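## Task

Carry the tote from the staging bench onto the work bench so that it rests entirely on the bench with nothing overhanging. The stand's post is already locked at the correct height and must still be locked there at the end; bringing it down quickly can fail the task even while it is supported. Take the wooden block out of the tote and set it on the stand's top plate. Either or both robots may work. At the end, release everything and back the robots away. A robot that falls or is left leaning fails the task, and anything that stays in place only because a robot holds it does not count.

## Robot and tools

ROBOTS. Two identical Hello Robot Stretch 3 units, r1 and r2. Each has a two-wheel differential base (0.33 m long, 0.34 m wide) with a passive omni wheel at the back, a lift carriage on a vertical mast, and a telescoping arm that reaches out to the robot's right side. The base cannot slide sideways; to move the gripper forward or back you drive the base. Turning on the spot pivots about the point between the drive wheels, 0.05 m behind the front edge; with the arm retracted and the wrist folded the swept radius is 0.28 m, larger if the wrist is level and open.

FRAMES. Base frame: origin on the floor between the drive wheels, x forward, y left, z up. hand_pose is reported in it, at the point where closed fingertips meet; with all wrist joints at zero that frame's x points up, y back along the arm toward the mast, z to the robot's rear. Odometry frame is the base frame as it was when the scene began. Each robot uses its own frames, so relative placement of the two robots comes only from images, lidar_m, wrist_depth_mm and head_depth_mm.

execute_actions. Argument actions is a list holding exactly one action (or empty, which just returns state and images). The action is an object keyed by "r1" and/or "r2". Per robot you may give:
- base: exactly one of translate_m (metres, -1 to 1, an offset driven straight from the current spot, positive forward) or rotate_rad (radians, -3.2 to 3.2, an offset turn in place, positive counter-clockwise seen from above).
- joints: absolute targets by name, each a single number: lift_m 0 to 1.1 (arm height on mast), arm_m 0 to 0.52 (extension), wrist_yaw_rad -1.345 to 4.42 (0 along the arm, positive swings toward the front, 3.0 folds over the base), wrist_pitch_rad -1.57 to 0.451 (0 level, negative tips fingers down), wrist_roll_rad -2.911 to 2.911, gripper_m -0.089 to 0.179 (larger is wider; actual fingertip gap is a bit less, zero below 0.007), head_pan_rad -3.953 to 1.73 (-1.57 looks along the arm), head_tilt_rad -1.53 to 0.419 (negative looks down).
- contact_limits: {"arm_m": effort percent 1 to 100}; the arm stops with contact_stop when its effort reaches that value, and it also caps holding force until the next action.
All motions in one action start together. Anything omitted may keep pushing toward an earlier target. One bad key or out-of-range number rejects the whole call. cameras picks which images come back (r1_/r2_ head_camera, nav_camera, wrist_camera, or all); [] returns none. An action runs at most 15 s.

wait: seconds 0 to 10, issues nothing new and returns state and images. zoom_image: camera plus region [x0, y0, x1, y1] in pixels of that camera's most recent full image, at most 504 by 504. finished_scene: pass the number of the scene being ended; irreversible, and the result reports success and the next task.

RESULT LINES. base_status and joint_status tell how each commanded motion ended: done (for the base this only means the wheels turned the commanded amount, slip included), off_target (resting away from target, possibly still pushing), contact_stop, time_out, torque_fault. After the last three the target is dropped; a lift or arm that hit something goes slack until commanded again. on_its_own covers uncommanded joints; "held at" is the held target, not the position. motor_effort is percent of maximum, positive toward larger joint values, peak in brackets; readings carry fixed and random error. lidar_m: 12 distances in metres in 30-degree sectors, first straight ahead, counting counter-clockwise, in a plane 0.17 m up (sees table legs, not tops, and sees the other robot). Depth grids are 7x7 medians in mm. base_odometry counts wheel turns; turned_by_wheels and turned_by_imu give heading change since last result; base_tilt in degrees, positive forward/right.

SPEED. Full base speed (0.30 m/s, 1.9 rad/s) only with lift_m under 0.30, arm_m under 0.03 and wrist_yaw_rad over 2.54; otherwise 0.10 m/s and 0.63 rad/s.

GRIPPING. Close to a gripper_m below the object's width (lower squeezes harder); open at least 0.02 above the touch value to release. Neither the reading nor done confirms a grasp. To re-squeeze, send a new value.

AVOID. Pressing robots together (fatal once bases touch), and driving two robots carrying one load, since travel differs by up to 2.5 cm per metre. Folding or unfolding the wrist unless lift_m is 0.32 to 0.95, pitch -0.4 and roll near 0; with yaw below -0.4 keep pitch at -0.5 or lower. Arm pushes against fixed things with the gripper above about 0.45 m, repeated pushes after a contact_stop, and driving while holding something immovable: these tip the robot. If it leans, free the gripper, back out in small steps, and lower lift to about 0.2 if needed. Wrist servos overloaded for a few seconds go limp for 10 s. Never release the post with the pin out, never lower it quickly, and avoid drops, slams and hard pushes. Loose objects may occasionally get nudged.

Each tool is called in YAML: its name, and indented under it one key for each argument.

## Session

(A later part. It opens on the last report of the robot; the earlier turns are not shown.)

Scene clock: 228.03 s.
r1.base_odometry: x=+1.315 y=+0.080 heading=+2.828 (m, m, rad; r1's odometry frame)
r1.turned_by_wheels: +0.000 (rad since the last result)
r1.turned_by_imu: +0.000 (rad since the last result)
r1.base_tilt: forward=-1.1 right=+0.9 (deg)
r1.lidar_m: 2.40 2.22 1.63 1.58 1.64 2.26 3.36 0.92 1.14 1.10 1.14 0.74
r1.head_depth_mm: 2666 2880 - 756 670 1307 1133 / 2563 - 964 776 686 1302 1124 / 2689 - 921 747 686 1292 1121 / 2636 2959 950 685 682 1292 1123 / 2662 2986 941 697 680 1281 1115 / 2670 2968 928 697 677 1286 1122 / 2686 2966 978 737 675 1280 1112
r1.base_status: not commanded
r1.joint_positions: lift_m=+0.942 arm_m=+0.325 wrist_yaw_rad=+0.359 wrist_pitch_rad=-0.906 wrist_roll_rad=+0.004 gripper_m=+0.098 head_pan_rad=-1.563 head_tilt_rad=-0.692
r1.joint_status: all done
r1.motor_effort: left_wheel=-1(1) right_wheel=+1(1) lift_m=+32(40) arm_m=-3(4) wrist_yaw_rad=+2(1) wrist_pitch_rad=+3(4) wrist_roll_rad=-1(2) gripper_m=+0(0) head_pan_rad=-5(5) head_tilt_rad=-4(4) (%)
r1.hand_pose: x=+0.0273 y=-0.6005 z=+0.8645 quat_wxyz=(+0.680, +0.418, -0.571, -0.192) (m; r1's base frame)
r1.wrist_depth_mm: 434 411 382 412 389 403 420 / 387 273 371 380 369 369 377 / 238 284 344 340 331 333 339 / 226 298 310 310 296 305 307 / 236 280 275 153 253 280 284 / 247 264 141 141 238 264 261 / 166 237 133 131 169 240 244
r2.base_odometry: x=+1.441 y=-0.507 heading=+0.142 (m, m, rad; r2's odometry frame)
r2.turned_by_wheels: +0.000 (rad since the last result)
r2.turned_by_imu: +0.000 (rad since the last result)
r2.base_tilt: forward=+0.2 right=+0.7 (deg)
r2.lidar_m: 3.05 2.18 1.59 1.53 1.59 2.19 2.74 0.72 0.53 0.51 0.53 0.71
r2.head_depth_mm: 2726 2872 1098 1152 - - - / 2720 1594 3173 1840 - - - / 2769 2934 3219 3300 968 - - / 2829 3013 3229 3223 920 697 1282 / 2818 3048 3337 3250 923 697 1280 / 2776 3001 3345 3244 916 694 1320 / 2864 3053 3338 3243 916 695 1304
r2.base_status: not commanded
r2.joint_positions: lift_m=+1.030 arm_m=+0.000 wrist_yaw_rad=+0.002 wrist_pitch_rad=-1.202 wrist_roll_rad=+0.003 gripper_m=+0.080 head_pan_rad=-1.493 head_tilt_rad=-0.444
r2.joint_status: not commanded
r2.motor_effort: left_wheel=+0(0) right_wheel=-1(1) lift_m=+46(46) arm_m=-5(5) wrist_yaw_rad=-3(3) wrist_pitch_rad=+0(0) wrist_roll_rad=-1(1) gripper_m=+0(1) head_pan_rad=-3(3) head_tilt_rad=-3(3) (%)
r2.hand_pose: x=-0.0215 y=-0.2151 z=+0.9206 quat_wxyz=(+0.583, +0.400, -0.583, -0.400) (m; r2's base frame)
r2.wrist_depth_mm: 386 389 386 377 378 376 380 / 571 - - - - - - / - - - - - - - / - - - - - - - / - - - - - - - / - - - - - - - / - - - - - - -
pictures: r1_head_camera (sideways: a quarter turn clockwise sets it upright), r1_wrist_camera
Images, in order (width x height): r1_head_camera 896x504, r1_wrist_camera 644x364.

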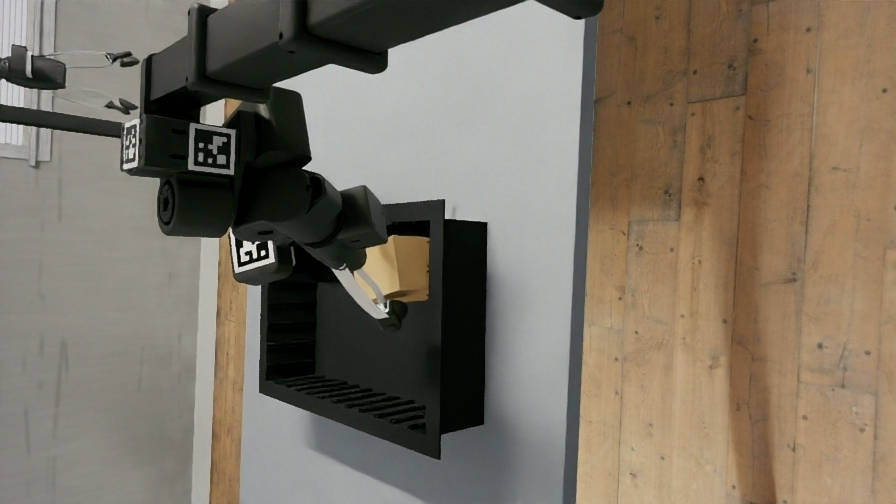

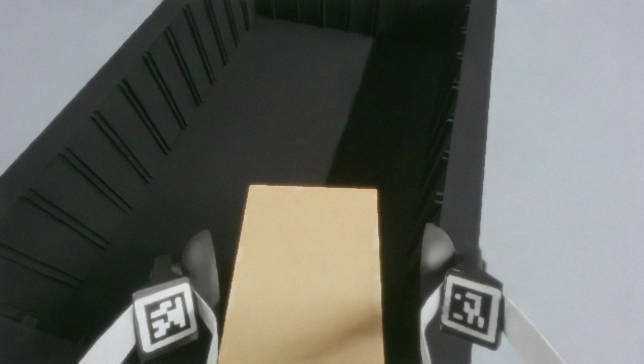

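execute_actions:
  actions:
    - {"r1":{"joints":{"gripper_m":0.082,"arm_m":0.32}}}
  cameras: []

execute_actions:
  actions:
    - {"r1":{"joints":{"lift_m":0.936}}}
  cameras: ["r1_wrist_camera"]

execute_actions:
  actions:
    - {"r1":{"joints":{"gripper_m":0.022}}}
  cameras: ["r1_wrist_camera"]

execute_actions:
  actions:
    - {"r1":{"joints":{"lift_m":0.955}}}
  cameras: ["r1_wrist_camera"]

Scene clock: 232.47 s.
r1.base_odometry: x=+1.315 y=+0.080 heading=+2.828 (m, m, rad; r1's odometry frame)
r1.turned_by_wheels: +0.000 (rad since the last result)
r1.turned_by_imu: +0.001 (rad since the last result)
r1.base_tilt: forward=-1.1 right=+0.9 (deg)
r1.lidar_m: 2.40 2.22 1.63 1.58 1.64 2.25 3.36 0.92 1.14 1.10 1.14 0.74
r1.head_depth_mm: 2640 2891 - 756 673 1297 1130 / 2558 - 958 777 685 1297 1128 / 2641 - 920 749 683 1292 1126 / 2648 2952 972 684 683 1288 1123 / 2671 2996 942 697 681 1289 1121 / 2674 2974 918 699 677 1282 1123 / 2694 2992 969 736 674 1276 1112
r1.base_status: not commanded
r1.joint_positions: lift_m=+0.942 arm_m=+0.320 wrist_yaw_rad=+0.359 wrist_pitch_rad=-0.906 wrist_roll_rad=+0.003 gripper_m=+0.082 head_pan_rad=-1.563 head_tilt_rad=-0.692
r1.joint_status: all done
r1.motor_effort: left_wheel=-2(0) right_wheel=+1(1) lift_m=+35(35) arm_m=-3(4) wrist_yaw_rad=+2(2) wrist_pitch_rad=+3(3) wrist_roll_rad=-1(1) gripper_m=+0(60) head_pan_rad=-5(5) head_tilt_rad=-4(4) (%)
r1.hand_pose: x=+0.0272 y=-0.5955 z=+0.8643 quat_wxyz=(+0.680, +0.418, -0.571, -0.192) (m; r1's base frame)
r1.wrist_depth_mm: 432 412 384 411 393 407 418 / 383 268 369 377 368 367 375 / 235 284 340 339 331 333 340 / 225 298 309 166 290 305 308 / 235 279 278 152 220 278 282 / 246 262 140 140 252 262 260 / 163 171 132 130 166 241 243
r2.base_odometry: x=+1.441 y=-0.507 heading=+0.142 (m, m, rad; r2's odometry frame)
r2.turned_by_wheels: +0.000 (rad since the last result)
r2.turned_by_imu: -0.001 (rad since the last result)
r2.base_tilt: forward=+0.1 right=+0.6 (deg)
r2.lidar_m: 3.06 2.18 1.59 1.54 1.59 2.18 2.73 0.72 0.53 0.51 0.53 0.71
r2.head_depth_mm: 2719 2927 1100 1155 - - - / 2740 1600 3152 1847 - - - / 2778 2903 3196 3288 972 - - / 2805 2971 3238 3286 922 697 1283 / 2790 2994 3268 3277 920 696 1281 / 2820 3032 3315 3226 916 697 1309 / 2848 3076 3318 3280 915 694 1310
r2.base_status: not commanded
r2.joint_positions: lift_m=+1.030 arm_m=+0.000 wrist_yaw_rad=+0.002 wrist_pitch_rad=-1.202 wrist_roll_rad=+0.003 gripper_m=+0.080 head_pan_rad=-1.493 head_tilt_rad=-0.444
r2.joint_status: not commanded
r2.motor_effort: left_wheel=+0(0) right_wheel=-1(1) lift_m=+46(46) arm_m=-6(6) wrist_yaw_rad=-3(3) wrist_pitch_rad=+1(0) wrist_roll_rad=-2(2) gripper_m=+1(0) head_pan_rad=-3(4) head_tilt_rad=-3(3) (%)
r2.hand_pose: x=-0.0215 y=-0.2151 z=+0.9206 quat_wxyz=(+0.583, +0.400, -0.583, -0.400) (m; r2's base frame)
r2.wrist_depth_mm: 383 382 381 378 380 379 377 / 572 - - - - - - / - - - - - - - / - - - - - - - / - - - - - - - / - - - - - - - / - - - - - - 994
pictures: none
No camera images: the call's "cameras" was empty. Leave "cameras" out to get every camera's image.

Scene clock: 233.10 s.
r1.base_odometry: x=+1.315 y=+0.080 heading=+2.828 (m, m, rad; r1's odometry frame)
r1.turned_by_wheels: +0.000 (rad since the last result)
r1.turned_by_imu: +0.000 (rad since the last result)
r1.base_tilt: forward=-1.0 right=+0.9 (deg)
r1.lidar_m: 2.40 2.22 1.64 1.57 1.64 2.25 3.35 0.92 1.14 1.10 1.14 0.74
r1.head_depth_mm: 2634 2861 - 751 671 1302 1128 / 2543 - 941 776 686 1308 1130 / 2612 - 919 750 684 1300 1121 / 2691 2991 - 685 681 1289 1124 / 2673 2971 942 696 681 1286 1121 / 2675 2992 924 700 677 1288 1118 / 2687 2982 977 740 676 1276 1115
r1.base_status: not commanded
r1.joint_positions: lift_m=+0.936 arm_m=+0.320 wrist_yaw_rad=+0.359 wrist_pitch_rad=-0.906 wrist_roll_rad=+0.003 gripper_m=+0.082 head_pan_rad=-1.563 head_tilt_rad=-0.692
r1.joint_status: all done
r1.motor_effort: left_wheel=-1(1) right_wheel=+1(1) lift_m=+34(36) arm_m=-4(4) wrist_yaw_rad=+1(2) wrist_pitch_rad=+3(3) wrist_roll_rad=-1(1) gripper_m=+1(1) head_pan_rad=-4(5) head_tilt_rad=-4(4) (%)
r1.hand_pose: x=+0.0273 y=-0.5955 z=+0.8584 quat_wxyz=(+0.680, +0.418, -0.571, -0.192) (m; r1's base frame)
r1.wrist_depth_mm: 426 296 382 406 393 393 410 / 376 268 360 368 361 352 367 / 227 284 333 332 323 326 331 / 223 292 297 159 291 296 300 / 236 276 267 145 210 272 277 / 245 256 135 135 135 256 254 / 158 175 127 124 152 238 237
r2.base_odometry: x=+1.441 y=-0.507 heading=+0.142 (m, m, rad; r2's odometry frame)
r2.turned_by_wheels: +0.000 (rad since the last result)
r2.turned_by_imu: +0.000 (rad since the last result)
r2.base_tilt: forward=+0.2 right=+0.4 (deg)
r2.lidar_m: 3.06 2.18 1.59 1.54 1.59 2.19 2.74 0.72 0.52 0.51 0.53 0.71
r2.head_depth_mm: 2748 2908 1103 1155 - - - / 2717 1603 3120 1841 - - - / 2780 2944 3160 3296 959 - - / 2794 2989 3290 3225 922 698 1286 / 2779 2980 3262 3282 920 696 1272 / 2817 3068 3345 3258 916 696 1317 / 2873 3078 3331 3234 914 693 1313
r2.base_status: not commanded
r2.joint_positions: lift_m=+1.030 arm_m=+0.000 wrist_yaw_rad=+0.002 wrist_pitch_rad=-1.202 wrist_roll_rad=+0.003 gripper_m=+0.080 head_pan_rad=-1.493 head_tilt_rad=-0.444
r2.joint_status: not commanded
r2.motor_effort: left_wheel=+0(0) right_wheel=-1(1) lift_m=+46(46) arm_m=-5(6) wrist_yaw_rad=-2(3) wrist_pitch_rad=+0(0) wrist_roll_rad=-2(2) gripper_m=+0(0) head_pan_rad=-3(3) head_tilt_rad=-2(3) (%)
r2.hand_pose: x=-0.0215 y=-0.2151 z=+0.9206 quat_wxyz=(+0.583, +0.400, -0.583, -0.400) (m; r2's base frame)
r2.wrist_depth_mm: 381 381 384 382 377 374 381 / 572 - - - - - - / - - - - - - - / - - - - - - - / - - - - - - - / - - - - - - - / - - - - 992 - -
pictures: r1_wrist_camera
Images, in order (width x height): r1_wrist_camera 644x364.

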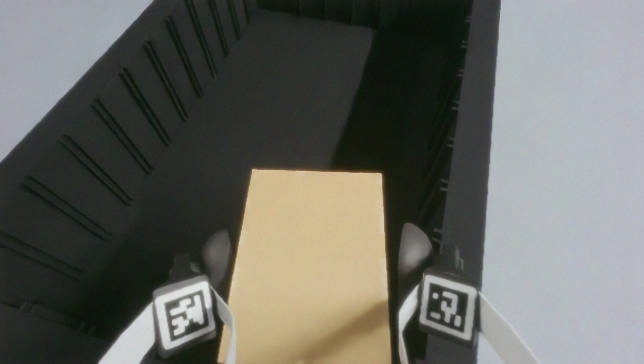

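Scene clock: 234.20 s.
r1.base_odometry: x=+1.315 y=+0.080 heading=+2.828 (m, m, rad; r1's odometry frame)
r1.turned_by_wheels: +0.000 (rad since the last result)
r1.turned_by_imu: +0.000 (rad since the last result)
r1.base_tilt: forward=-1.0 right=+1.0 (deg)
r1.lidar_m: 2.40 2.22 1.64 1.58 1.64 2.25 3.36 0.92 1.14 1.10 1.15 0.74
r1.head_depth_mm: 2602 2883 - 754 669 1295 1132 / 2518 - 945 771 687 1298 1128 / 2645 - 921 749 684 1296 1128 / 2643 2937 - 686 684 1296 1122 / 2706 2988 940 701 680 1292 1111 / 2695 3011 925 698 677 1282 1115 / 2733 2967 976 737 674 1277 1112
r1.base_status: not commanded
r1.joint_positions: lift_m=+0.936 arm_m=+0.320 wrist_yaw_rad=+0.359 wrist_pitch_rad=-0.913 wrist_roll_rad=+0.003 gripper_m=+0.023 head_pan_rad=-1.563 head_tilt_rad=-0.692
r1.joint_status: all done
r1.motor_effort: left_wheel=-1(1) right_wheel=+0(1) lift_m=+37(37) arm_m=-4(4) wrist_yaw_rad=+1(1) wrist_pitch_rad=+6(6) wrist_roll_rad=-1(1) gripper_m=-16(88) head_pan_rad=-5(5) head_tilt_rad=-5(3) (%)
r1.hand_pose: x=+0.0268 y=-0.5940 z=+0.8573 quat_wxyz=(+0.679, +0.420, -0.569, -0.194) (m; r1's base frame)
r1.wrist_depth_mm: 416 290 381 406 387 390 406 / 367 269 360 364 361 347 361 / 226 284 330 327 321 321 328 / 224 290 294 157 228 293 297 / 235 276 272 144 182 270 274 / 244 253 133 133 132 250 254 / 156 167 126 123 150 237 235
r2.base_odometry: x=+1.441 y=-0.507 heading=+0.142 (m, m, rad; r2's odometry frame)
r2.turned_by_wheels: +0.000 (rad since the last result)
r2.turned_by_imu: +0.000 (rad since the last result)
r2.base_tilt: forward=+0.4 right=+0.4 (deg)
r2.lidar_m: 3.07 2.17 1.59 1.54 1.59 2.19 2.73 0.72 0.53 0.51 0.53 0.71
r2.head_depth_mm: 2726 2923 1113 1133 - - - / 2726 1594 3201 1832 - - - / 2805 2918 3224 3315 968 - - / 2787 3002 3221 3277 920 698 1282 / 2816 3031 3272 3270 920 698 1286 / 2837 2984 3317 3315 916 695 1313 / 2827 3091 3357 3243 914 693 1309
r2.base_status: not commanded
r2.joint_positions: lift_m=+1.030 arm_m=+0.000 wrist_yaw_rad=+0.002 wrist_pitch_rad=-1.202 wrist_roll_rad=+0.003 gripper_m=+0.080 head_pan_rad=-1.493 head_tilt_rad=-0.444
r2.joint_status: not commanded
r2.motor_effort: left_wheel=+0(0) right_wheel=-1(1) lift_m=+45(46) arm_m=-5(5) wrist_yaw_rad=-2(2) wrist_pitch_rad=+0(0) wrist_roll_rad=-1(1) gripper_m=+0(0) head_pan_rad=-3(3) head_tilt_rad=-3(3) (%)
r2.hand_pose: x=-0.0215 y=-0.2151 z=+0.9206 quat_wxyz=(+0.583, +0.400, -0.583, -0.400) (m; r2's base frame)
r2.wrist_depth_mm: 388 384 383 381 380 375 382 / 569 - - - - - - / - - - - - - - / - - - - - - - / - - - - - - - / - - - - - - - / - - - - - - -
pictures: r1_wrist_camera
Images, in order (width x height): r1_wrist_camera 644x364.

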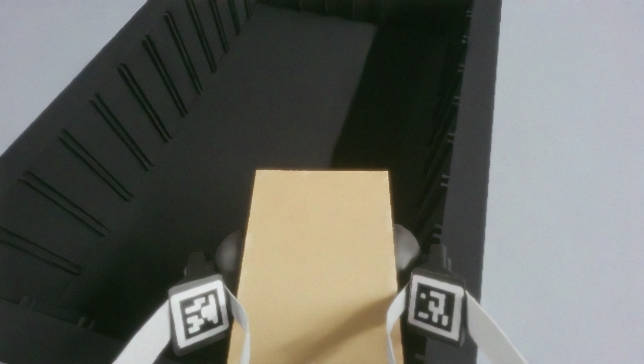

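Scene clock: 235.10 s.
r1.base_odometry: x=+1.315 y=+0.080 heading=+2.828 (m, m, rad; r1's odometry frame)
r1.turned_by_wheels: +0.000 (rad since the last result)
r1.turned_by_imu: +0.000 (rad since the last result)
r1.base_tilt: forward=-1.1 right=+0.9 (deg)
r1.lidar_m: 2.40 2.22 1.64 1.58 1.64 2.25 3.36 0.92 1.13 1.10 1.14 0.74
r1.head_depth_mm: 2666 - - 754 667 1303 1130 / 2532 - 960 777 688 1299 1127 / 2670 - 959 751 683 1303 1124 / 2651 2968 - 684 679 1295 1120 / 2700 3032 943 699 677 1292 1120 / 2663 3027 923 699 679 1292 1112 / 2697 2955 976 738 676 1285 1116
r1.base_status: not commanded
r1.joint_positions: lift_m=+0.955 arm_m=+0.320 wrist_yaw_rad=+0.359 wrist_pitch_rad=-0.923 wrist_roll_rad=+0.003 gripper_m=+0.023 head_pan_rad=-1.563 head_tilt_rad=-0.692
r1.joint_status: all done
r1.motor_effort: left_wheel=+0(1) right_wheel=+1(1) lift_m=+48(52) arm_m=-4(4) wrist_yaw_rad=+1(1) wrist_pitch_rad=+11(12) wrist_roll_rad=-2(1) gripper_m=-16(16) head_pan_rad=-4(5) head_tilt_rad=-4(4) (%)
r1.hand_pose: x=+0.0261 y=-0.5920 z=+0.8746 quat_wxyz=(+0.678, +0.423, -0.567, -0.198) (m; r1's base frame)
r1.wrist_depth_mm: 437 416 387 417 398 418 427 / 390 282 377 384 375 376 382 / 342 283 351 348 339 340 349 / 228 303 319 157 255 317 317 / 237 288 293 143 196 293 293 / 243 272 134 132 132 272 271 / 172 173 125 123 166 251 252
r2.base_odometry: x=+1.441 y=-0.507 heading=+0.142 (m, m, rad; r2's odometry frame)
r2.turned_by_wheels: +0.000 (rad since the last result)
r2.turned_by_imu: +0.000 (rad since the last result)
r2.base_tilt: forward=+0.3 right=+0.4 (deg)
r2.lidar_m: 3.06 2.18 1.60 1.54 1.59 2.19 2.73 0.72 0.53 0.51 0.53 0.71
r2.head_depth_mm: 2739 2912 1101 1146 - - - / 2758 1593 3174 1845 - - - / 2754 2930 3280 3274 963 - - / 2809 2997 3276 3278 922 698 1282 / 2793 3074 3260 3281 923 696 1281 / 2825 3009 3276 3257 916 697 1319 / 2831 3093 3349 3229 911 693 1312
r2.base_status: not commanded
r2.joint_positions: lift_m=+1.030 arm_m=+0.000 wrist_yaw_rad=+0.002 wrist_pitch_rad=-1.202 wrist_roll_rad=+0.003 gripper_m=+0.080 head_pan_rad=-1.493 head_tilt_rad=-0.444
r2.joint_status: not commanded
r2.motor_effort: left_wheel=+0(1) right_wheel=-1(1) lift_m=+46(46) arm_m=-6(6) wrist_yaw_rad=-2(2) wrist_pitch_rad=+0(0) wrist_roll_rad=-1(2) gripper_m=+1(0) head_pan_rad=-3(3) head_tilt_rad=-2(4) (%)
r2.hand_pose: x=-0.0215 y=-0.2151 z=+0.9206 quat_wxyz=(+0.583, +0.400, -0.583, -0.400) (m; r2's base frame)
r2.wrist_depth_mm: 386 382 387 383 379 375 377 / 560 - - - - - - / - - - - - - - / - - - - - - - / - - - - - - - / - - - - - - - / - - - - - - -
pictures: r1_wrist_camera
Images, in order (width x height): r1_wrist_camera 644x364.

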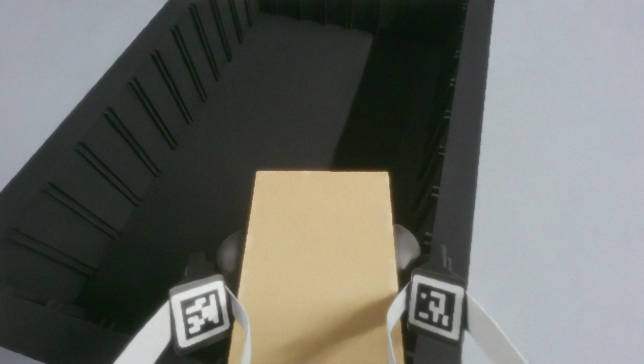

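execute_actions:
  actions:
    - {"r1":{"joints":{"lift_m":1.09}},"r2":{"joints":{"wrist_pitch_rad":0.1,"wrist_yaw_rad":0.9,"head_pan_rad":-0.85,"head_tilt_rad":-0.3}}}
  cameras: []

execute_actions:
  actions:
    - {"r1":{"base":{"rotate_rad":0.07},"joints":{"arm_m":0.2,"wrist_yaw_rad":0}},"r2":{"joints":{"lift_m":0.85}}}
  cameras: []

execute_actions:
  actions:
    - {"r1":{"base":{"translate_m":-1.0},"joints":{"head_tilt_rad":-0.45}},"r2":{"base":{"translate_m":1.0}}}
  cameras: ["r1_wrist_camera"]

execute_actions:
  actions:
    - {"r1":{"base":{"translate_m":-1.0}},"r2":{"base":{"translate_m":0.25}}}
  cameras: ["r1_wrist_camera","r1_head_camera","r2_wrist_camera","r2_head_camera"]

Scene clock: 243.03 s.
r1.base_odometry: x=+1.315 y=+0.080 heading=+2.828 (m, m, rad; r1's odometry frame)
r1.turned_by_wheels: +0.000 (rad since the last result)
r1.turned_by_imu: +0.001 (rad since the last result)
r1.base_tilt: forward=-1.0 right=+1.0 (deg)
r1.lidar_m: 2.40 2.23 1.63 1.57 1.64 2.25 3.36 0.91 1.13 1.10 1.14 0.74
r1.head_depth_mm: 2669 2944 1003 780 671 1303 1131 / 2701 2951 999 779 687 1304 1122 / - 2890 991 750 685 1302 1122 / 2576 2868 582 701 683 1288 1119 / 2676 3002 930 699 677 1294 1121 / 2678 2976 918 697 682 1282 1109 / 2645 2992 971 734 675 1282 1115
r1.base_status: not commanded
r1.joint_positions: lift_m=+1.090 arm_m=+0.320 wrist_yaw_rad=+0.359 wrist_pitch_rad=-0.924 wrist_roll_rad=+0.003 gripper_m=+0.023 head_pan_rad=-1.563 head_tilt_rad=-0.692
r1.joint_status: all done
r1.motor_effort: left_wheel=-1(0) right_wheel=+1(1) lift_m=+49(50) arm_m=-4(3) wrist_yaw_rad=+1(1) wrist_pitch_rad=+11(12) wrist_roll_rad=-1(1) gripper_m=-16(15) head_pan_rad=-4(5) head_tilt_rad=-5(4) (%)
r1.hand_pose: x=+0.0260 y=-0.5919 z=+1.0095 quat_wxyz=(+0.678, +0.423, -0.567, -0.198) (m; r1's base frame)
r1.wrist_depth_mm: - 648 656 653 655 - - / 586 583 549 513 480 583 574 / 533 528 482 523 514 521 523 / 487 482 439 157 459 473 473 / 444 389 424 144 353 437 439 / 411 350 133 133 132 405 406 / 379 303 126 123 304 376 375
r2.base_odometry: x=+1.441 y=-0.507 heading=+0.142 (m, m, rad; r2's odometry frame)
r2.turned_by_wheels: +0.000 (rad since the last result)
r2.turned_by_imu: -0.001 (rad since the last result)
r2.base_tilt: forward=+0.4 right=+0.4 (deg)
r2.lidar_m: 3.06 2.17 1.59 1.53 1.60 2.18 2.74 0.72 0.53 0.51 0.53 0.71
r2.head_depth_mm: 2995 3120 3221 3370 1137 898 - / 3219 3372 3542 3665 1173 824 613 / 3379 3643 3878 3916 2992 818 701 / 3645 - - - 2785 819 846 / 3597 3919 - - 2799 1960 1465 / 3372 3554 3683 3800 2789 1962 1507 / 3069 3203 3276 3522 2786 1952 1504
r2.base_status: not commanded
r2.joint_positions: lift_m=+1.030 arm_m=+0.000 wrist_yaw_rad=+0.897 wrist_pitch_rad=+0.077 wrist_roll_rad=+0.003 gripper_m=+0.080 head_pan_rad=-0.857 head_tilt_rad=-0.310
r2.joint_status: all done
r2.motor_effort: left_wheel=+0(0) right_wheel=-1(1) lift_m=+46(46) arm_m=-6(6) wrist_yaw_rad=+5(8) wrist_pitch_rad=+6(7) wrist_roll_rad=-2(2) gripper_m=+0(0) head_pan_rad=+3(33) head_tilt_rad=+5(18) (%)
r2.hand_pose: x=+0.1797 y=-0.3059 z=+1.1642 quat_wxyz=(+0.624, +0.282, -0.649, +0.330) (m; r2's base frame)
r2.wrist_depth_mm: - - - - - - - / - - - - - - - / - - - - - - - / - - - - - - - / - - - - - - - / - - - - - - - / - - - - 782 791 769
pictures: none
No camera images: the call's "cameras" was empty. Leave "cameras" out to get every camera's image.

Scene clock: 245.50 s.
r1.base_odometry: x=+1.315 y=+0.080 heading=+2.898 (m, m, rad; r1's odometry frame)
r1.turned_by_wheels: +0.070 (rad since the last result)
r1.turned_by_imu: +0.071 (rad since the last result)
r1.base_tilt: forward=-1.1 right=+1.0 (deg)
r1.lidar_m: 4.76 2.08 1.61 1.57 1.67 2.43 3.35 0.92 1.12 1.10 0.77 0.74
r1.head_depth_mm: - 2946 1003 779 671 1310 1125 / - 2945 998 775 669 1302 1126 / - - 483 705 682 1298 1122 / 2607 3003 875 694 681 1290 1122 / 2704 2965 938 705 679 1290 1122 / 2729 2997 972 716 1401 1288 1112 / 2750 3059 976 759 1402 1280 1113
r1.base_status: done
r1.joint_positions: lift_m=+1.090 arm_m=+0.200 wrist_yaw_rad=+0.003 wrist_pitch_rad=-0.924 wrist_roll_rad=+0.003 gripper_m=+0.023 head_pan_rad=-1.563 head_tilt_rad=-0.692
r1.joint_status: all done
r1.motor_effort: left_wheel=-2(9) right_wheel=+2(7) lift_m=+48(49) arm_m=-4(4) wrist_yaw_rad=-2(6) wrist_pitch_rad=+11(11) wrist_roll_rad=-1(1) gripper_m=-16(16) head_pan_rad=-4(5) head_tilt_rad=-5(4) (%)
r1.hand_pose: x=-0.0212 y=-0.4804 z=+1.0094 quat_wxyz=(+0.632, +0.316, -0.633, -0.315) (m; r1's base frame)
r1.wrist_depth_mm: 662 652 548 551 655 648 646 / 588 572 566 572 581 576 576 / 533 511 521 521 520 523 521 / 485 426 475 156 471 477 476 / 444 367 440 144 438 440 437 / 411 396 134 133 132 409 408 / 382 380 126 123 368 378 378
r2.base_odometry: x=+1.441 y=-0.507 heading=+0.142 (m, m, rad; r2's odometry frame)
r2.turned_by_wheels: +0.000 (rad since the last result)
r2.turned_by_imu: -0.001 (rad since the last result)
r2.base_tilt: forward=+0.5 right=+0.5 (deg)
r2.lidar_m: 3.07 2.18 1.59 1.54 1.59 2.19 2.74 0.72 0.53 0.51 0.53 0.71
r2.head_depth_mm: 2948 3146 3216 3381 1173 825 655 / 3223 3299 3517 3734 1163 822 634 / 3409 3582 3826 3987 2804 823 677 / 3688 3956 - - 2804 819 822 / 3569 3976 - - 2789 1950 1453 / 3343 3594 3662 3822 2823 1953 1502 / 3046 3143 3364 3468 2733 1956 1521
r2.base_status: not commanded
r2.joint_positions: lift_m=+0.850 arm_m=+0.000 wrist_yaw_rad=+0.897 wrist_pitch_rad=+0.079 wrist_roll_rad=+0.003 gripper_m=+0.080 head_pan_rad=-0.857 head_tilt_rad=-0.310
r2.joint_status: all done
r2.motor_effort: left_wheel=+0(0) right_wheel=-1(1) lift_m=+25(39) arm_m=-5(5) wrist_yaw_rad=+4(5) wrist_pitch_rad=+5(6) wrist_roll_rad=-2(1) gripper_m=+0(0) head_pan_rad=+3(3) head_tilt_rad=+5(4) (%)
r2.hand_pose: x=+0.1797 y=-0.3059 z=+0.9852 quat_wxyz=(+0.624, +0.282, -0.649, +0.331) (m; r2's base frame)
r2.wrist_depth_mm: - - - - - - - / - - - - - - - / - - - - - - - / - - - - - - - / - - - - - - - / - - - - 665 668 649 / - - - 524 482 469 463
pictures: none
No camera images: the call's "cameras" was empty. Leave "cameras" out to get every camera's image.

Scene clock: 256.87 s.
r1.base_odometry: x=+2.285 y=-0.161 heading=+2.898 (m, m, rad; r1's odometry frame)
r1.turned_by_wheels: +0.000 (rad since the last result)
r1.turned_by_imu: +0.009 (rad since the last result)
r1.base_tilt: forward=-1.1 right=+0.9 (deg)
r1.lidar_m: 4.92 2.17 1.68 1.66 1.76 2.43 2.38 1.47 1.56 1.02 0.40 1.58
r1.head_depth_mm: 2414 2732 3061 2696 1934 1513 1254 / 2422 - 3124 2537 1757 1504 1243 / 2511 - - 2267 1742 1511 1247 / 2550 2771 3151 533 1714 1509 1237 / 2578 2829 3143 1076 850 1408 1236 / 2611 2891 3198 1070 783 619 624 / 2644 2894 3222 1056 780 617 1142
r1.base_status: done
r1.joint_positions: lift_m=+1.090 arm_m=+0.200 wrist_yaw_rad=+0.003 wrist_pitch_rad=-0.924 wrist_roll_rad=+0.003 gripper_m=+0.023 head_pan_rad=-1.563 head_tilt_rad=-0.458
r1.joint_status: all done
r1.motor_effort: left_wheel=-1(6) right_wheel=+2(4) lift_m=+48(49) arm_m=-5(3) wrist_yaw_rad=-3(3) wrist_pitch_rad=+11(12) wrist_roll_rad=-2(1) gripper_m=-16(17) head_pan_rad=-5(4) head_tilt_rad=+2(20) (%)
r1.hand_pose: x=-0.0212 y=-0.4804 z=+1.0094 quat_wxyz=(+0.632, +0.316, -0.633, -0.315) (m; r1's base frame)
r1.wrist_depth_mm: 655 654 652 - - - - / 588 583 583 - - - - / 533 524 531 - - - - / 485 486 480 156 - - - / 443 444 439 144 - - - / 412 412 134 133 132 - - / 383 381 125 123 - - -
r2.base_odometry: x=+2.430 y=-0.366 heading=+0.142 (m, m, rad; r2's odometry frame)
r2.turned_by_wheels: +0.000 (rad since the last result)
r2.turned_by_imu: -0.004 (rad since the last result)
r2.base_tilt: forward=+0.3 right=+0.5 (deg)
r2.lidar_m: 2.06 2.14 1.59 1.53 1.60 2.18 1.98 0.71 0.69 1.57 2.93 1.13
r2.head_depth_mm: 3006 3118 3294 3400 2835 1974 1580 / 3199 3317 3536 3634 2818 1959 1518 / 3152 3495 3596 3821 2826 1991 1529 / 2804 2979 3127 3352 2808 1960 1567 / 2487 2613 2779 2936 2828 1974 1468 / 2270 2368 2448 2535 2492 1824 1463 / 2057 2145 2196 2322 2437 1946 1512
r2.base_status: done
r2.joint_positions: lift_m=+0.850 arm_m=+0.000 wrist_yaw_rad=+0.897 wrist_pitch_rad=+0.079 wrist_roll_rad=+0.003 gripper_m=+0.080 head_pan_rad=-0.857 head_tilt_rad=-0.310
r2.joint_status: not commanded
r2.motor_effort: left_wheel=+1(4) right_wheel=-1(2) lift_m=+25(25) arm_m=-5(6) wrist_yaw_rad=+4(5) wrist_pitch_rad=+6(6) wrist_roll_rad=-1(1) gripper_m=+0(0) head_pan_rad=+4(3) head_tilt_rad=+5(5) (%)
r2.hand_pose: x=+0.1797 y=-0.3059 z=+0.9852 quat_wxyz=(+0.624, +0.282, -0.649, +0.331) (m; r2's base frame)
r2.wrist_depth_mm: - - - - - - - / - - - - - - - / - - - - - - - / - - - - - - - / - - - - - - - / - - - - - - - / - - - - - - -
pictures: r1_wrist_camera
Images, in order (width x height): r1_wrist_camera 644x364.

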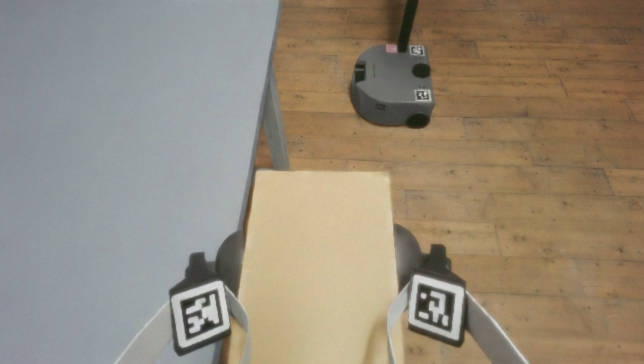

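Scene clock: 268.10 s.
r1.base_odometry: x=+3.256 y=-0.403 heading=+2.898 (m, m, rad; r1's odometry frame)
r1.turned_by_wheels: +0.000 (rad since the last result)
r1.turned_by_imu: +0.009 (rad since the last result)
r1.base_tilt: forward=-1.0 right=+1.0 (deg)
r1.lidar_m: 2.59 2.27 1.77 1.74 1.81 1.41 1.39 1.47 0.79 1.50 1.51 1.19
r1.head_depth_mm: 2391 2664 820 2288 1804 1470 1246 / 2400 - 3046 2643 1914 1469 1210 / 2475 - - 2270 1778 1518 1247 / 2492 2728 3059 533 1700 1508 1239 / 2505 2739 3115 2560 1796 1491 1240 / 2451 1456 3048 2432 1743 1489 1232 / 2550 2823 3167 2515 1876 1486 1224
r1.base_status: done
r1.joint_positions: lift_m=+1.090 arm_m=+0.200 wrist_yaw_rad=+0.003 wrist_pitch_rad=-0.924 wrist_roll_rad=+0.003 gripper_m=+0.023 head_pan_rad=-1.563 head_tilt_rad=-0.458
r1.joint_status: not commanded
r1.motor_effort: left_wheel=-2(7) right_wheel=+2(3) lift_m=+48(49) arm_m=-4(4) wrist_yaw_rad=-3(3) wrist_pitch_rad=+12(12) wrist_roll_rad=-1(1) gripper_m=-16(16) head_pan_rad=-4(5) head_tilt_rad=+3(2) (%)
r1.hand_pose: x=-0.0212 y=-0.4804 z=+1.0094 quat_wxyz=(+0.632, +0.316, -0.633, -0.315) (m; r1's base frame)
r1.wrist_depth_mm: - - - - - - 375 / - - - - - - - / - - - - - - - / - - - 157 - - - / - - - 143 773 - - / - - 134 133 132 - - / - - 125 123 - - -
r2.base_odometry: x=+2.678 y=-0.330 heading=+0.142 (m, m, rad; r2's odometry frame)
r2.turned_by_wheels: +0.000 (rad since the last result)
r2.turned_by_imu: -0.003 (rad since the last result)
r2.base_tilt: forward=+0.4 right=+0.3 (deg)
r2.lidar_m: 1.82 1.89 1.59 1.53 1.60 2.19 2.00 0.89 1.36 1.52 0.94 1.89
r2.head_depth_mm: 3018 3104 1060 1051 2654 1745 1517 / 3107 3336 3464 3646 2819 1828 1536 / 2799 2947 3172 3414 2837 1960 1528 / 2453 2590 2770 2847 2654 1882 1165 / 2205 2306 2426 2505 2614 1960 1513 / 1967 2056 2148 2250 2401 1957 1512 / 1795 1862 1953 2030 2129 1956 1498
r2.base_status: done
r2.joint_positions: lift_m=+0.850 arm_m=+0.000 wrist_yaw_rad=+0.897 wrist_pitch_rad=+0.079 wrist_roll_rad=+0.003 gripper_m=+0.080 head_pan_rad=-0.857 head_tilt_rad=-0.310
r2.joint_status: not commanded
r2.motor_effort: left_wheel=+0(4) right_wheel=-1(3) lift_m=+25(25) arm_m=-5(5) wrist_yaw_rad=+5(5) wrist_pitch_rad=+6(5) wrist_roll_rad=-1(1) gripper_m=-1(0) head_pan_rad=+3(3) head_tilt_rad=+4(4) (%)
r2.hand_pose: x=+0.1797 y=-0.3059 z=+0.9852 quat_wxyz=(+0.624, +0.282, -0.649, +0.331) (m; r2's base frame)
r2.wrist_depth_mm: - - - - - - - / - - - - - - - / - - - - - - - / - - - - - - - / - - - - - - - / - - - - - - - / - - - - - - -
pictures: r1_head_camera (sideways: a quarter turn clockwise sets it upright), r1_wrist_camera, r2_head_camera (sideways: a quarter turn clockwise sets it upright), r2_wrist_camera
Images, in order (width x height): r1_head_camera 896x504, r1_wrist_camera 644x364, r2_head_camera 896x504, r2_wrist_camera 644x364.

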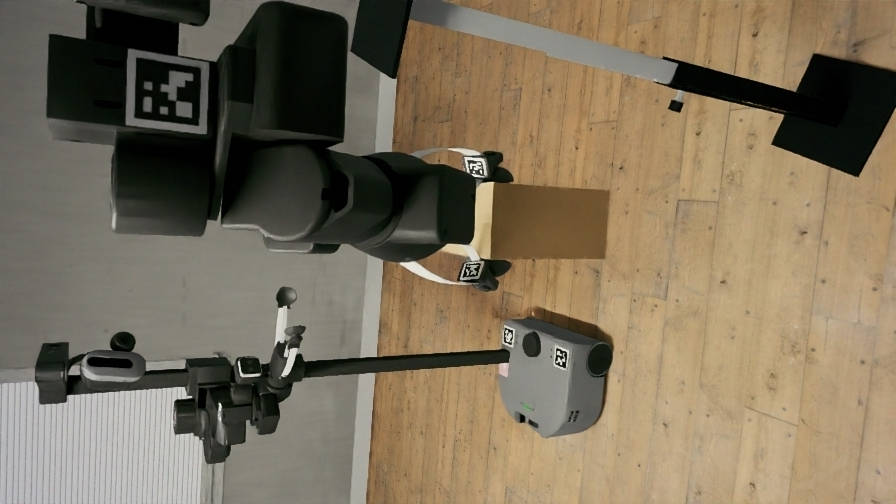

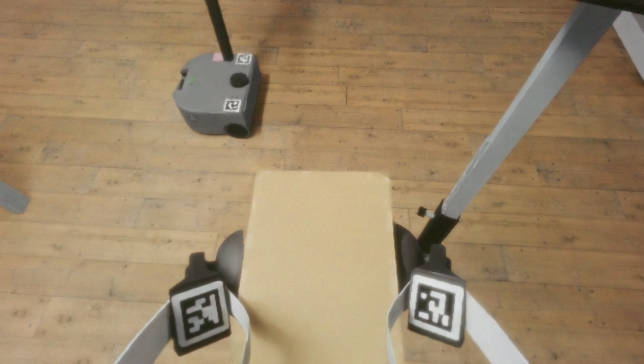

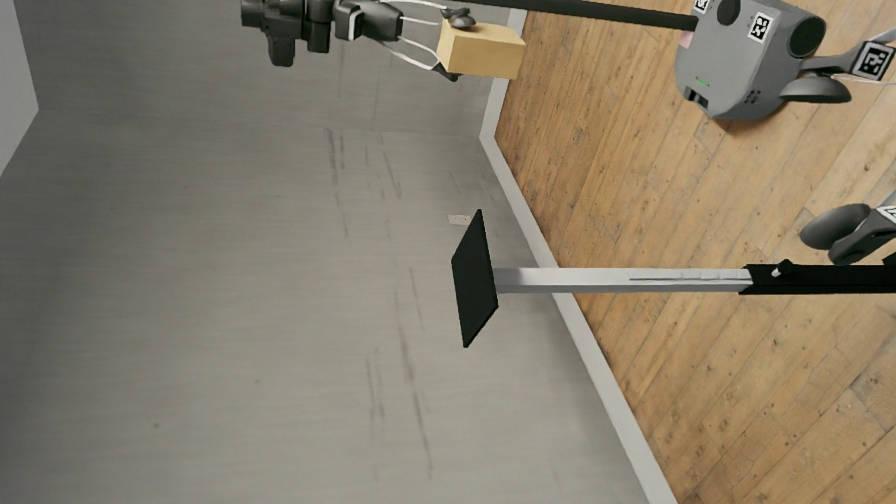

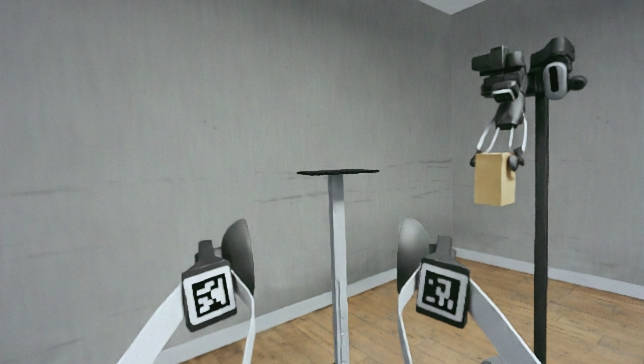

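execute_actions:
  actions:
    - {"r1":{"base":{"translate_m":-0.28},"joints":{"lift_m":1.1,"arm_m":0.15,"wrist_pitch_rad":-0.6}}}
  cameras: ["r1_wrist_camera"]

execute_actions:
  actions:
    - {"r1":{"joints":{"wrist_pitch_rad":-0.36}}}
  cameras: ["r1_wrist_camera","r1_head_camera","r2_wrist_camera"]

zoom_image:
  camera: "r2_wrist_camera"
  region: [280,60,500,220]

Scene clock: 276.17 s.
r1.base_odometry: x=+3.527 y=-0.470 heading=+2.898 (m, m, rad; r1's odometry frame)
r1.turned_by_wheels: +0.000 (rad since the last result)
r1.turned_by_imu: +0.003 (rad since the last result)
r1.base_tilt: forward=-1.1 right=+1.0 (deg)
r1.lidar_m: 2.86 2.30 1.80 1.77 1.44 1.13 1.11 1.18 1.74 0.72 1.58 1.46
r1.head_depth_mm: - - - 2620 1944 1518 1253 / - - - 2626 1928 1524 1249 / 2394 - - 2261 1840 1509 1240 / 2467 2709 2913 499 1755 1377 1199 / 2494 2728 3041 2572 1903 1496 1235 / 2531 2789 3089 2538 1842 1489 1234 / 2460 2750 3069 2417 1728 1474 1235
r1.base_status: done
r1.joint_positions: lift_m=+1.098 arm_m=+0.150 wrist_yaw_rad=+0.003 wrist_pitch_rad=-0.639 wrist_roll_rad=+0.003 gripper_m=+0.023 head_pan_rad=-1.563 head_tilt_rad=-0.458
r1.joint_status: all done
joint sent to its limit — the command would take r1.lift_m past its upper limit, so that joint was sent only as far as its limit.
r1.motor_effort: left_wheel=-2(7) right_wheel=+2(4) lift_m=+48(50) arm_m=-4(3) wrist_yaw_rad=-3(3) wrist_pitch_rad=+19(19) wrist_roll_rad=-1(1) gripper_m=-15(16) head_pan_rad=-5(3) head_tilt_rad=+3(4) (%)
r1.hand_pose: x=-0.0211 y=-0.4864 z=+1.0646 quat_wxyz=(+0.671, +0.223, -0.672, -0.222) (m; r1's base frame)
r1.wrist_depth_mm: - - - - - - - / - - - 427 - - - / - - - 347 - - - / - - - 157 - - - / - - - 144 - - - / - - 134 133 132 - - / - - 126 123 - - -
r2.base_odometry: x=+2.678 y=-0.330 heading=+0.142 (m, m, rad; r2's odometry frame)
r2.turned_by_wheels: +0.000 (rad since the last result)
r2.turned_by_imu: -0.002 (rad since the last result)
r2.base_tilt: forward=+0.3 right=+0.5 (deg)
r2.lidar_m: 1.82 1.89 1.60 1.54 1.60 2.18 2.00 0.89 1.36 3.23 0.94 1.89
r2.head_depth_mm: 2958 3131 3204 3455 2840 1978 1568 / 3146 3261 1675 3701 2623 1811 1534 / 2790 2969 2909 3319 2791 1811 1519 / 2426 2584 2769 2804 2653 1884 1173 / 2214 2319 2421 2501 2597 1955 1513 / 1982 2079 2192 2256 2379 1963 1512 / 1799 1856 1960 2066 2146 1945 1503
r2.base_status: not commanded
r2.joint_positions: lift_m=+0.850 arm_m=+0.000 wrist_yaw_rad=+0.897 wrist_pitch_rad=+0.079 wrist_roll_rad=+0.003 gripper_m=+0.080 head_pan_rad=-0.857 head_tilt_rad=-0.310
r2.joint_status: not commanded
r2.motor_effort: left_wheel=+1(1) right_wheel=-1(1) lift_m=+24(25) arm_m=-6(5) wrist_yaw_rad=+4(4) wrist_pitch_rad=+6(6) wrist_roll_rad=-1(2) gripper_m=+0(0) head_pan_rad=+3(3) head_tilt_rad=+4(5) (%)
r2.hand_pose: x=+0.1797 y=-0.3059 z=+0.9852 quat_wxyz=(+0.624, +0.282, -0.649, +0.331) (m; r2's base frame)
r2.wrist_depth_mm: - - - - - - - / - - - - - - - / - - - - - - - / - - - - - - - / - - - - - - - / - - - - - - - / - - - - - - -
pictures: r1_wrist_camera
Images, in order (width x height): r1_wrist_camera 644x364.

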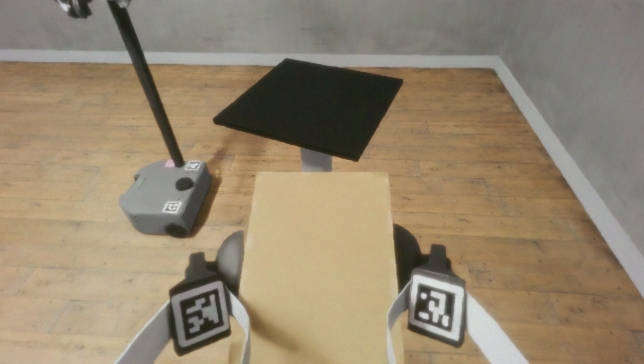

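Scene clock: 277.03 s.
r1.base_odometry: x=+3.527 y=-0.470 heading=+2.898 (m, m, rad; r1's odometry frame)
r1.turned_by_wheels: +0.000 (rad since the last result)
r1.turned_by_imu: +0.000 (rad since the last result)
r1.base_tilt: forward=-1.0 right=+0.9 (deg)
r1.lidar_m: 2.87 2.30 1.80 1.77 1.45 1.13 1.11 1.18 1.74 0.72 1.58 1.46
r1.head_depth_mm: - - - 2671 1931 1523 1248 / - - - 2647 1922 1509 1250 / 2400 - - 2349 1914 1501 1237 / 2476 2654 2931 2223 1769 1379 1200 / 2499 2756 2996 2563 1887 1497 1235 / 2524 2755 3086 2552 1848 1487 1228 / 2499 2739 3083 2414 1728 1490 1232
r1.base_status: not commanded
r1.joint_positions: lift_m=+1.098 arm_m=+0.150 wrist_yaw_rad=+0.003 wrist_pitch_rad=-0.407 wrist_roll_rad=+0.003 gripper_m=+0.023 head_pan_rad=-1.563 head_tilt_rad=-0.458
r1.joint_status: all done
r1.motor_effort: left_wheel=-2(2) right_wheel=+2(2) lift_m=+49(48) arm_m=-3(3) wrist_yaw_rad=-3(2) wrist_pitch_rad=+23(23) wrist_roll_rad=-1(1) gripper_m=-16(16) head_pan_rad=-4(4) head_tilt_rad=+3(4) (%)
r1.hand_pose: x=-0.0209 y=-0.5210 z=+1.1133 quat_wxyz=(+0.692, +0.144, -0.693, -0.143) (m; r1's base frame)
r1.wrist_depth_mm: - - - - - - - / - - - - - - - / - - - - - - - / - - - 158 - - - / - - 394 144 - - - / - - 134 133 132 - - / - - 126 123 - - -
r2.base_odometry: x=+2.678 y=-0.330 heading=+0.142 (m, m, rad; r2's odometry frame)
r2.turned_by_wheels: +0.000 (rad since the last result)
r2.turned_by_imu: +0.000 (rad since the last result)
r2.base_tilt: forward=+0.4 right=+0.4 (deg)
r2.lidar_m: 1.81 1.88 1.60 1.54 1.59 2.18 2.00 0.89 1.36 3.21 0.94 1.88
r2.head_depth_mm: 2972 3073 3181 3403 2863 1979 1565 / 3145 3276 1687 3652 2661 1815 1510 / 2785 2965 1278 3362 2817 1795 1514 / 2448 2582 2740 2761 2613 1890 1163 / 2203 2299 2416 2530 2617 1961 1513 / 1960 2076 2155 2260 2373 1978 1509 / 1794 1884 1962 2034 2119 1970 1502
r2.base_status: not commanded
r2.joint_positions: lift_m=+0.850 arm_m=+0.000 wrist_yaw_rad=+0.897 wrist_pitch_rad=+0.079 wrist_roll_rad=+0.003 gripper_m=+0.080 head_pan_rad=-0.857 head_tilt_rad=-0.310
r2.joint_status: not commanded
r2.motor_effort: left_wheel=+1(1) right_wheel=-1(1) lift_m=+25(25) arm_m=-5(5) wrist_yaw_rad=+4(4) wrist_pitch_rad=+6(6) wrist_roll_rad=-2(2) gripper_m=+0(0) head_pan_rad=+3(3) head_tilt_rad=+4(3) (%)
r2.hand_pose: x=+0.1797 y=-0.3059 z=+0.9852 quat_wxyz=(+0.624, +0.282, -0.649, +0.331) (m; r2's base frame)
r2.wrist_depth_mm: - - - - - - - / - - - - - - - / - - - - - - - / - - - - - - - / - - - - - - - / - - - - - - - / - - - - - - -
pictures: r1_head_camera (sideways: a quarter turn clockwise sets it upright), r1_wrist_camera, r2_wrist_camera
Images, in order (width x height): r1_head_camera 896x504, r1_wrist_camera 644x364, r2_wrist_camera 644x364.

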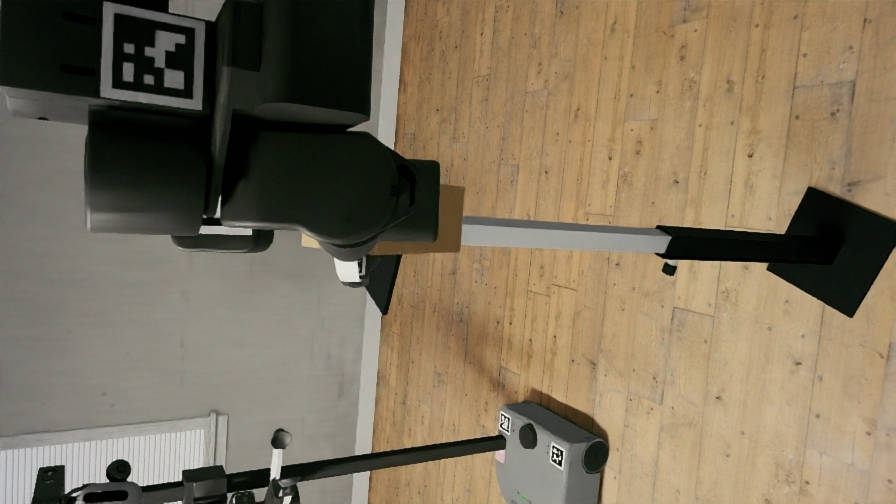

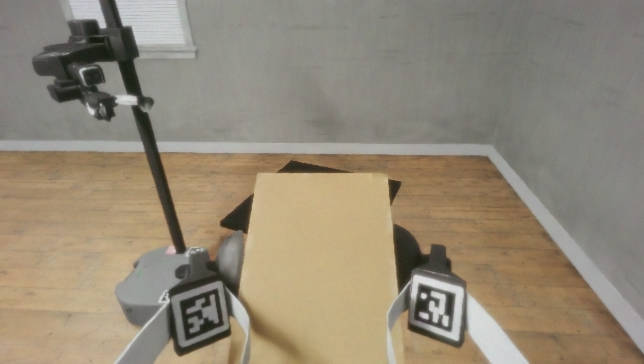

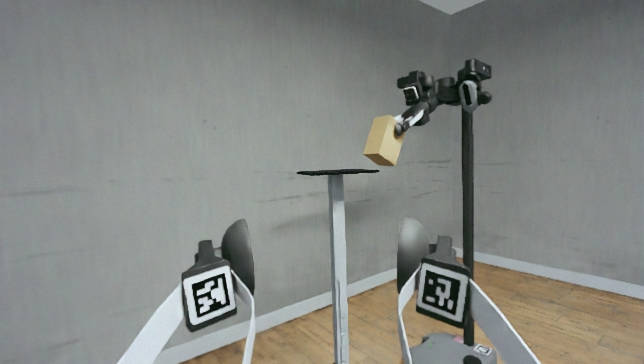

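Region (280, 60, 500, 220) of r2_wrist_camera's 644x364 image, scaled by 2.291; it fills the top 367 rows of this view, and the rest is white.

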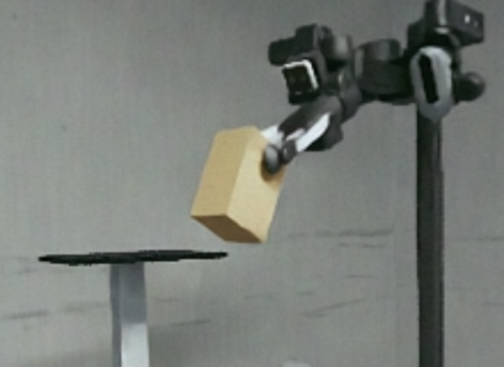

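execute_actions:
  actions:
    - {"r1":{"joints":{"arm_m":0.335}}}
  cameras: []

execute_actions:
  actions:
    - {"r1":{"joints":{"wrist_pitch_rad":-0.43}}}
  cameras: ["r2_head_camera","r2_wrist_camera"]

zoom_image:
  camera: "r2_wrist_camera"
  region: [280,60,500,220]

Scene clock: 284.00 s.
r1.base_odometry: x=+3.527 y=-0.470 heading=+2.898 (m, m, rad; r1's odometry frame)
r1.turned_by_wheels: +0.000 (rad since the last result)
r1.turned_by_imu: +0.001 (rad since the last result)
r1.base_tilt: forward=-1.1 right=+0.9 (deg)
r1.lidar_m: 2.87 2.31 1.80 1.76 1.44 1.13 1.11 1.18 1.74 0.72 1.59 1.46
r1.head_depth_mm: 2329 2648 2850 2655 1949 1521 1256 / 2362 - 2893 2604 1925 1524 1243 / 2379 - 2877 2463 1910 1495 1245 / 2490 2698 1843 2223 1748 1386 1200 / 2498 2722 3014 2576 1898 1501 1231 / 2531 2789 3052 2556 1815 1487 1234 / 2507 2741 3047 2444 1744 1469 1225
r1.base_status: not commanded
r1.joint_positions: lift_m=+1.098 arm_m=+0.335 wrist_yaw_rad=+0.002 wrist_pitch_rad=-0.406 wrist_roll_rad=+0.003 gripper_m=+0.023 head_pan_rad=-1.563 head_tilt_rad=-0.458
r1.joint_status: all done
r1.motor_effort: left_wheel=-2(0) right_wheel=+2(2) lift_m=+49(48) arm_m=+4(7) wrist_yaw_rad=-2(3) wrist_pitch_rad=+22(23) wrist_roll_rad=-1(1) gripper_m=-16(16) head_pan_rad=-5(5) head_tilt_rad=+3(3) (%)
r1.hand_pose: x=-0.0211 y=-0.7056 z=+1.1136 quat_wxyz=(+0.692, +0.143, -0.693, -0.142) (m; r1's base frame)
r1.wrist_depth_mm: - - - - - - - / 924 - - - - - - / 795 - - - - - - / - - - 158 - - - / - - - 144 - - - / - - 134 133 132 - - / - - 126 123 237 - -
r2.base_odometry: x=+2.678 y=-0.330 heading=+0.142 (m, m, rad; r2's odometry frame)
r2.turned_by_wheels: +0.000 (rad since the last result)
r2.turned_by_imu: -0.001 (rad since the last result)
r2.base_tilt: forward=+0.3 right=+0.5 (deg)
r2.lidar_m: 1.81 1.88 1.59 1.54 1.59 2.18 2.00 0.89 1.36 3.24 0.94 1.89
r2.head_depth_mm: 2983 3099 3223 3403 2822 1972 1567 / 3132 3293 3350 3643 2659 1808 1532 / 2798 2918 1304 3420 2800 1812 1504 / 2451 2592 2619 979 2679 1901 1175 / 2208 2312 2449 2436 2608 1970 1514 / 1973 2088 2147 2256 2371 1950 1516 / 1781 1855 1978 2040 2128 1953 1510
r2.base_status: not commanded
r2.joint_positions: lift_m=+0.850 arm_m=+0.000 wrist_yaw_rad=+0.897 wrist_pitch_rad=+0.079 wrist_roll_rad=+0.003 gripper_m=+0.080 head_pan_rad=-0.857 head_tilt_rad=-0.310
r2.joint_status: not commanded
r2.motor_effort: left_wheel=+1(1) right_wheel=-1(1) lift_m=+25(25) arm_m=-5(5) wrist_yaw_rad=+4(5) wrist_pitch_rad=+6(6) wrist_roll_rad=-1(2) gripper_m=+1(0) head_pan_rad=+3(3) head_tilt_rad=+4(5) (%)
r2.hand_pose: x=+0.1797 y=-0.3059 z=+0.9852 quat_wxyz=(+0.624, +0.282, -0.649, +0.331) (m; r2's base frame)
r2.wrist_depth_mm: - - - - - - - / - - - - - - - / - - - - - - - / - - - - - - - / - - - - - - - / - - - - - - - / - - - - - - -
pictures: none
No camera images: the call's "cameras" was empty. Leave "cameras" out to get every camera's image.

Scene clock: 284.77 s.
r1.base_odometry: x=+3.527 y=-0.470 heading=+2.898 (m, m, rad; r1's odometry frame)
r1.turned_by_wheels: +0.000 (rad since the last result)
r1.turned_by_imu: +0.000 (rad since the last result)
r1.base_tilt: forward=-1.1 right=+0.8 (deg)
r1.lidar_m: 2.86 2.31 1.80 1.77 1.44 1.13 1.11 1.18 1.74 0.73 1.58 1.46
r1.head_depth_mm: 2378 2648 2847 2659 1916 1530 1246 / 2351 - 2905 2594 1912 1516 1252 / 2376 - 2879 2481 1906 1499 1249 / 2441 2736 1859 2220 1775 1378 1210 / 2511 2789 3002 2578 1881 1492 1233 / 2565 2753 3074 2546 1826 1491 1237 / 2455 2696 3043 2427 1751 1489 1230
r1.base_status: not commanded
r1.joint_positions: lift_m=+1.098 arm_m=+0.335 wrist_yaw_rad=+0.002 wrist_pitch_rad=-0.431 wrist_roll_rad=+0.003 gripper_m=+0.023 head_pan_rad=-1.563 head_tilt_rad=-0.458
r1.joint_status: all done
r1.motor_effort: left_wheel=-2(2) right_wheel=+2(2) lift_m=+44(48) arm_m=+4(4) wrist_yaw_rad=-2(2) wrist_pitch_rad=+0(21) wrist_roll_rad=-1(1) gripper_m=-16(16) head_pan_rad=-5(5) head_tilt_rad=+3(3) (%)
r1.hand_pose: x=-0.0211 y=-0.7025 z=+1.1080 quat_wxyz=(+0.690, +0.152, -0.691, -0.151) (m; r1's base frame)
r1.wrist_depth_mm: 964 - - - - - - / 865 - - - - - - / - - - - - - - / - - - 157 - - - / - - - 143 - - - / - - 134 132 132 - - / - - 126 123 232 - -
r2.base_odometry: x=+2.678 y=-0.330 heading=+0.142 (m, m, rad; r2's odometry frame)
r2.turned_by_wheels: +0.000 (rad since the last result)
r2.turned_by_imu: +0.000 (rad since the last result)
r2.base_tilt: forward=+0.4 right=+0.4 (deg)
r2.lidar_m: 1.82 1.89 1.59 1.53 1.59 2.19 2.00 0.89 1.36 3.23 0.94 1.88
r2.head_depth_mm: 2945 3114 3207 3452 2827 1964 1582 / 3114 3307 3412 3659 2615 1808 1521 / 2806 2980 1294 3475 2761 1808 1523 / 2416 2608 2626 977 2668 1906 1166 / 2200 2273 2439 2452 2610 1965 1521 / 1969 2074 2165 2268 2373 1962 1518 / 1795 1870 1956 2045 2142 1943 1510
r2.base_status: not commanded
r2.joint_positions: lift_m=+0.850 arm_m=+0.000 wrist_yaw_rad=+0.897 wrist_pitch_rad=+0.079 wrist_roll_rad=+0.003 gripper_m=+0.080 head_pan_rad=-0.857 head_tilt_rad=-0.310
r2.joint_status: not commanded
r2.motor_effort: left_wheel=+1(1) right_wheel=-1(1) lift_m=+25(25) arm_m=-5(5) wrist_yaw_rad=+4(4) wrist_pitch_rad=+6(6) wrist_roll_rad=-2(1) gripper_m=+0(0) head_pan_rad=+3(3) head_tilt_rad=+4(4) (%)
r2.hand_pose: x=+0.1797 y=-0.3059 z=+0.9852 quat_wxyz=(+0.624, +0.282, -0.649, +0.331) (m; r2's base frame)
r2.wrist_depth_mm: - - - - - - - / - - - - - - - / - - - - - - - / - - - - - - - / - - - - - - - / - - - - - - - / - - - - - - -
pictures: r2_head_camera (sideways: a quarter turn clockwise sets it upright), r2_wrist_camera
Images, in order (width x height): r2_head_camera 896x504, r2_wrist_camera 644x364.

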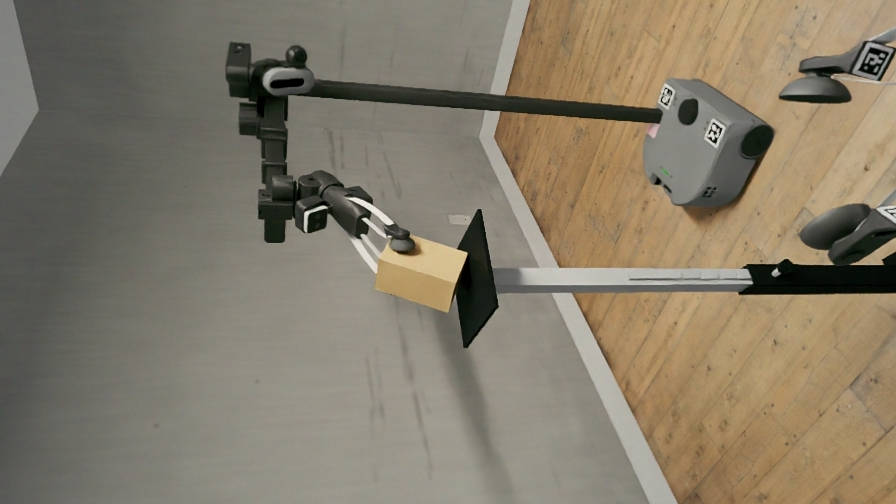

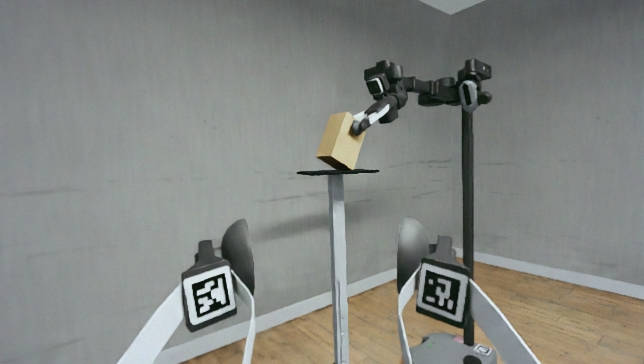

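Region (280, 60, 500, 220) of r2_wrist_camera's 644x364 image, scaled by 2.291; it fills the top 367 rows of this view, and the rest is white.

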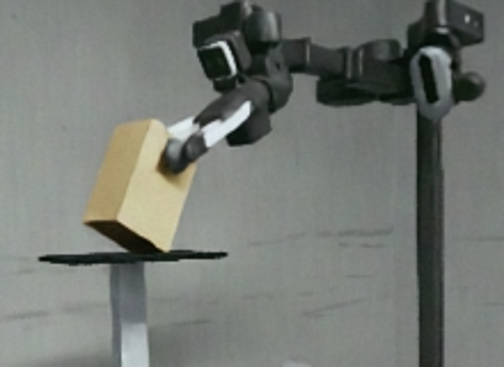

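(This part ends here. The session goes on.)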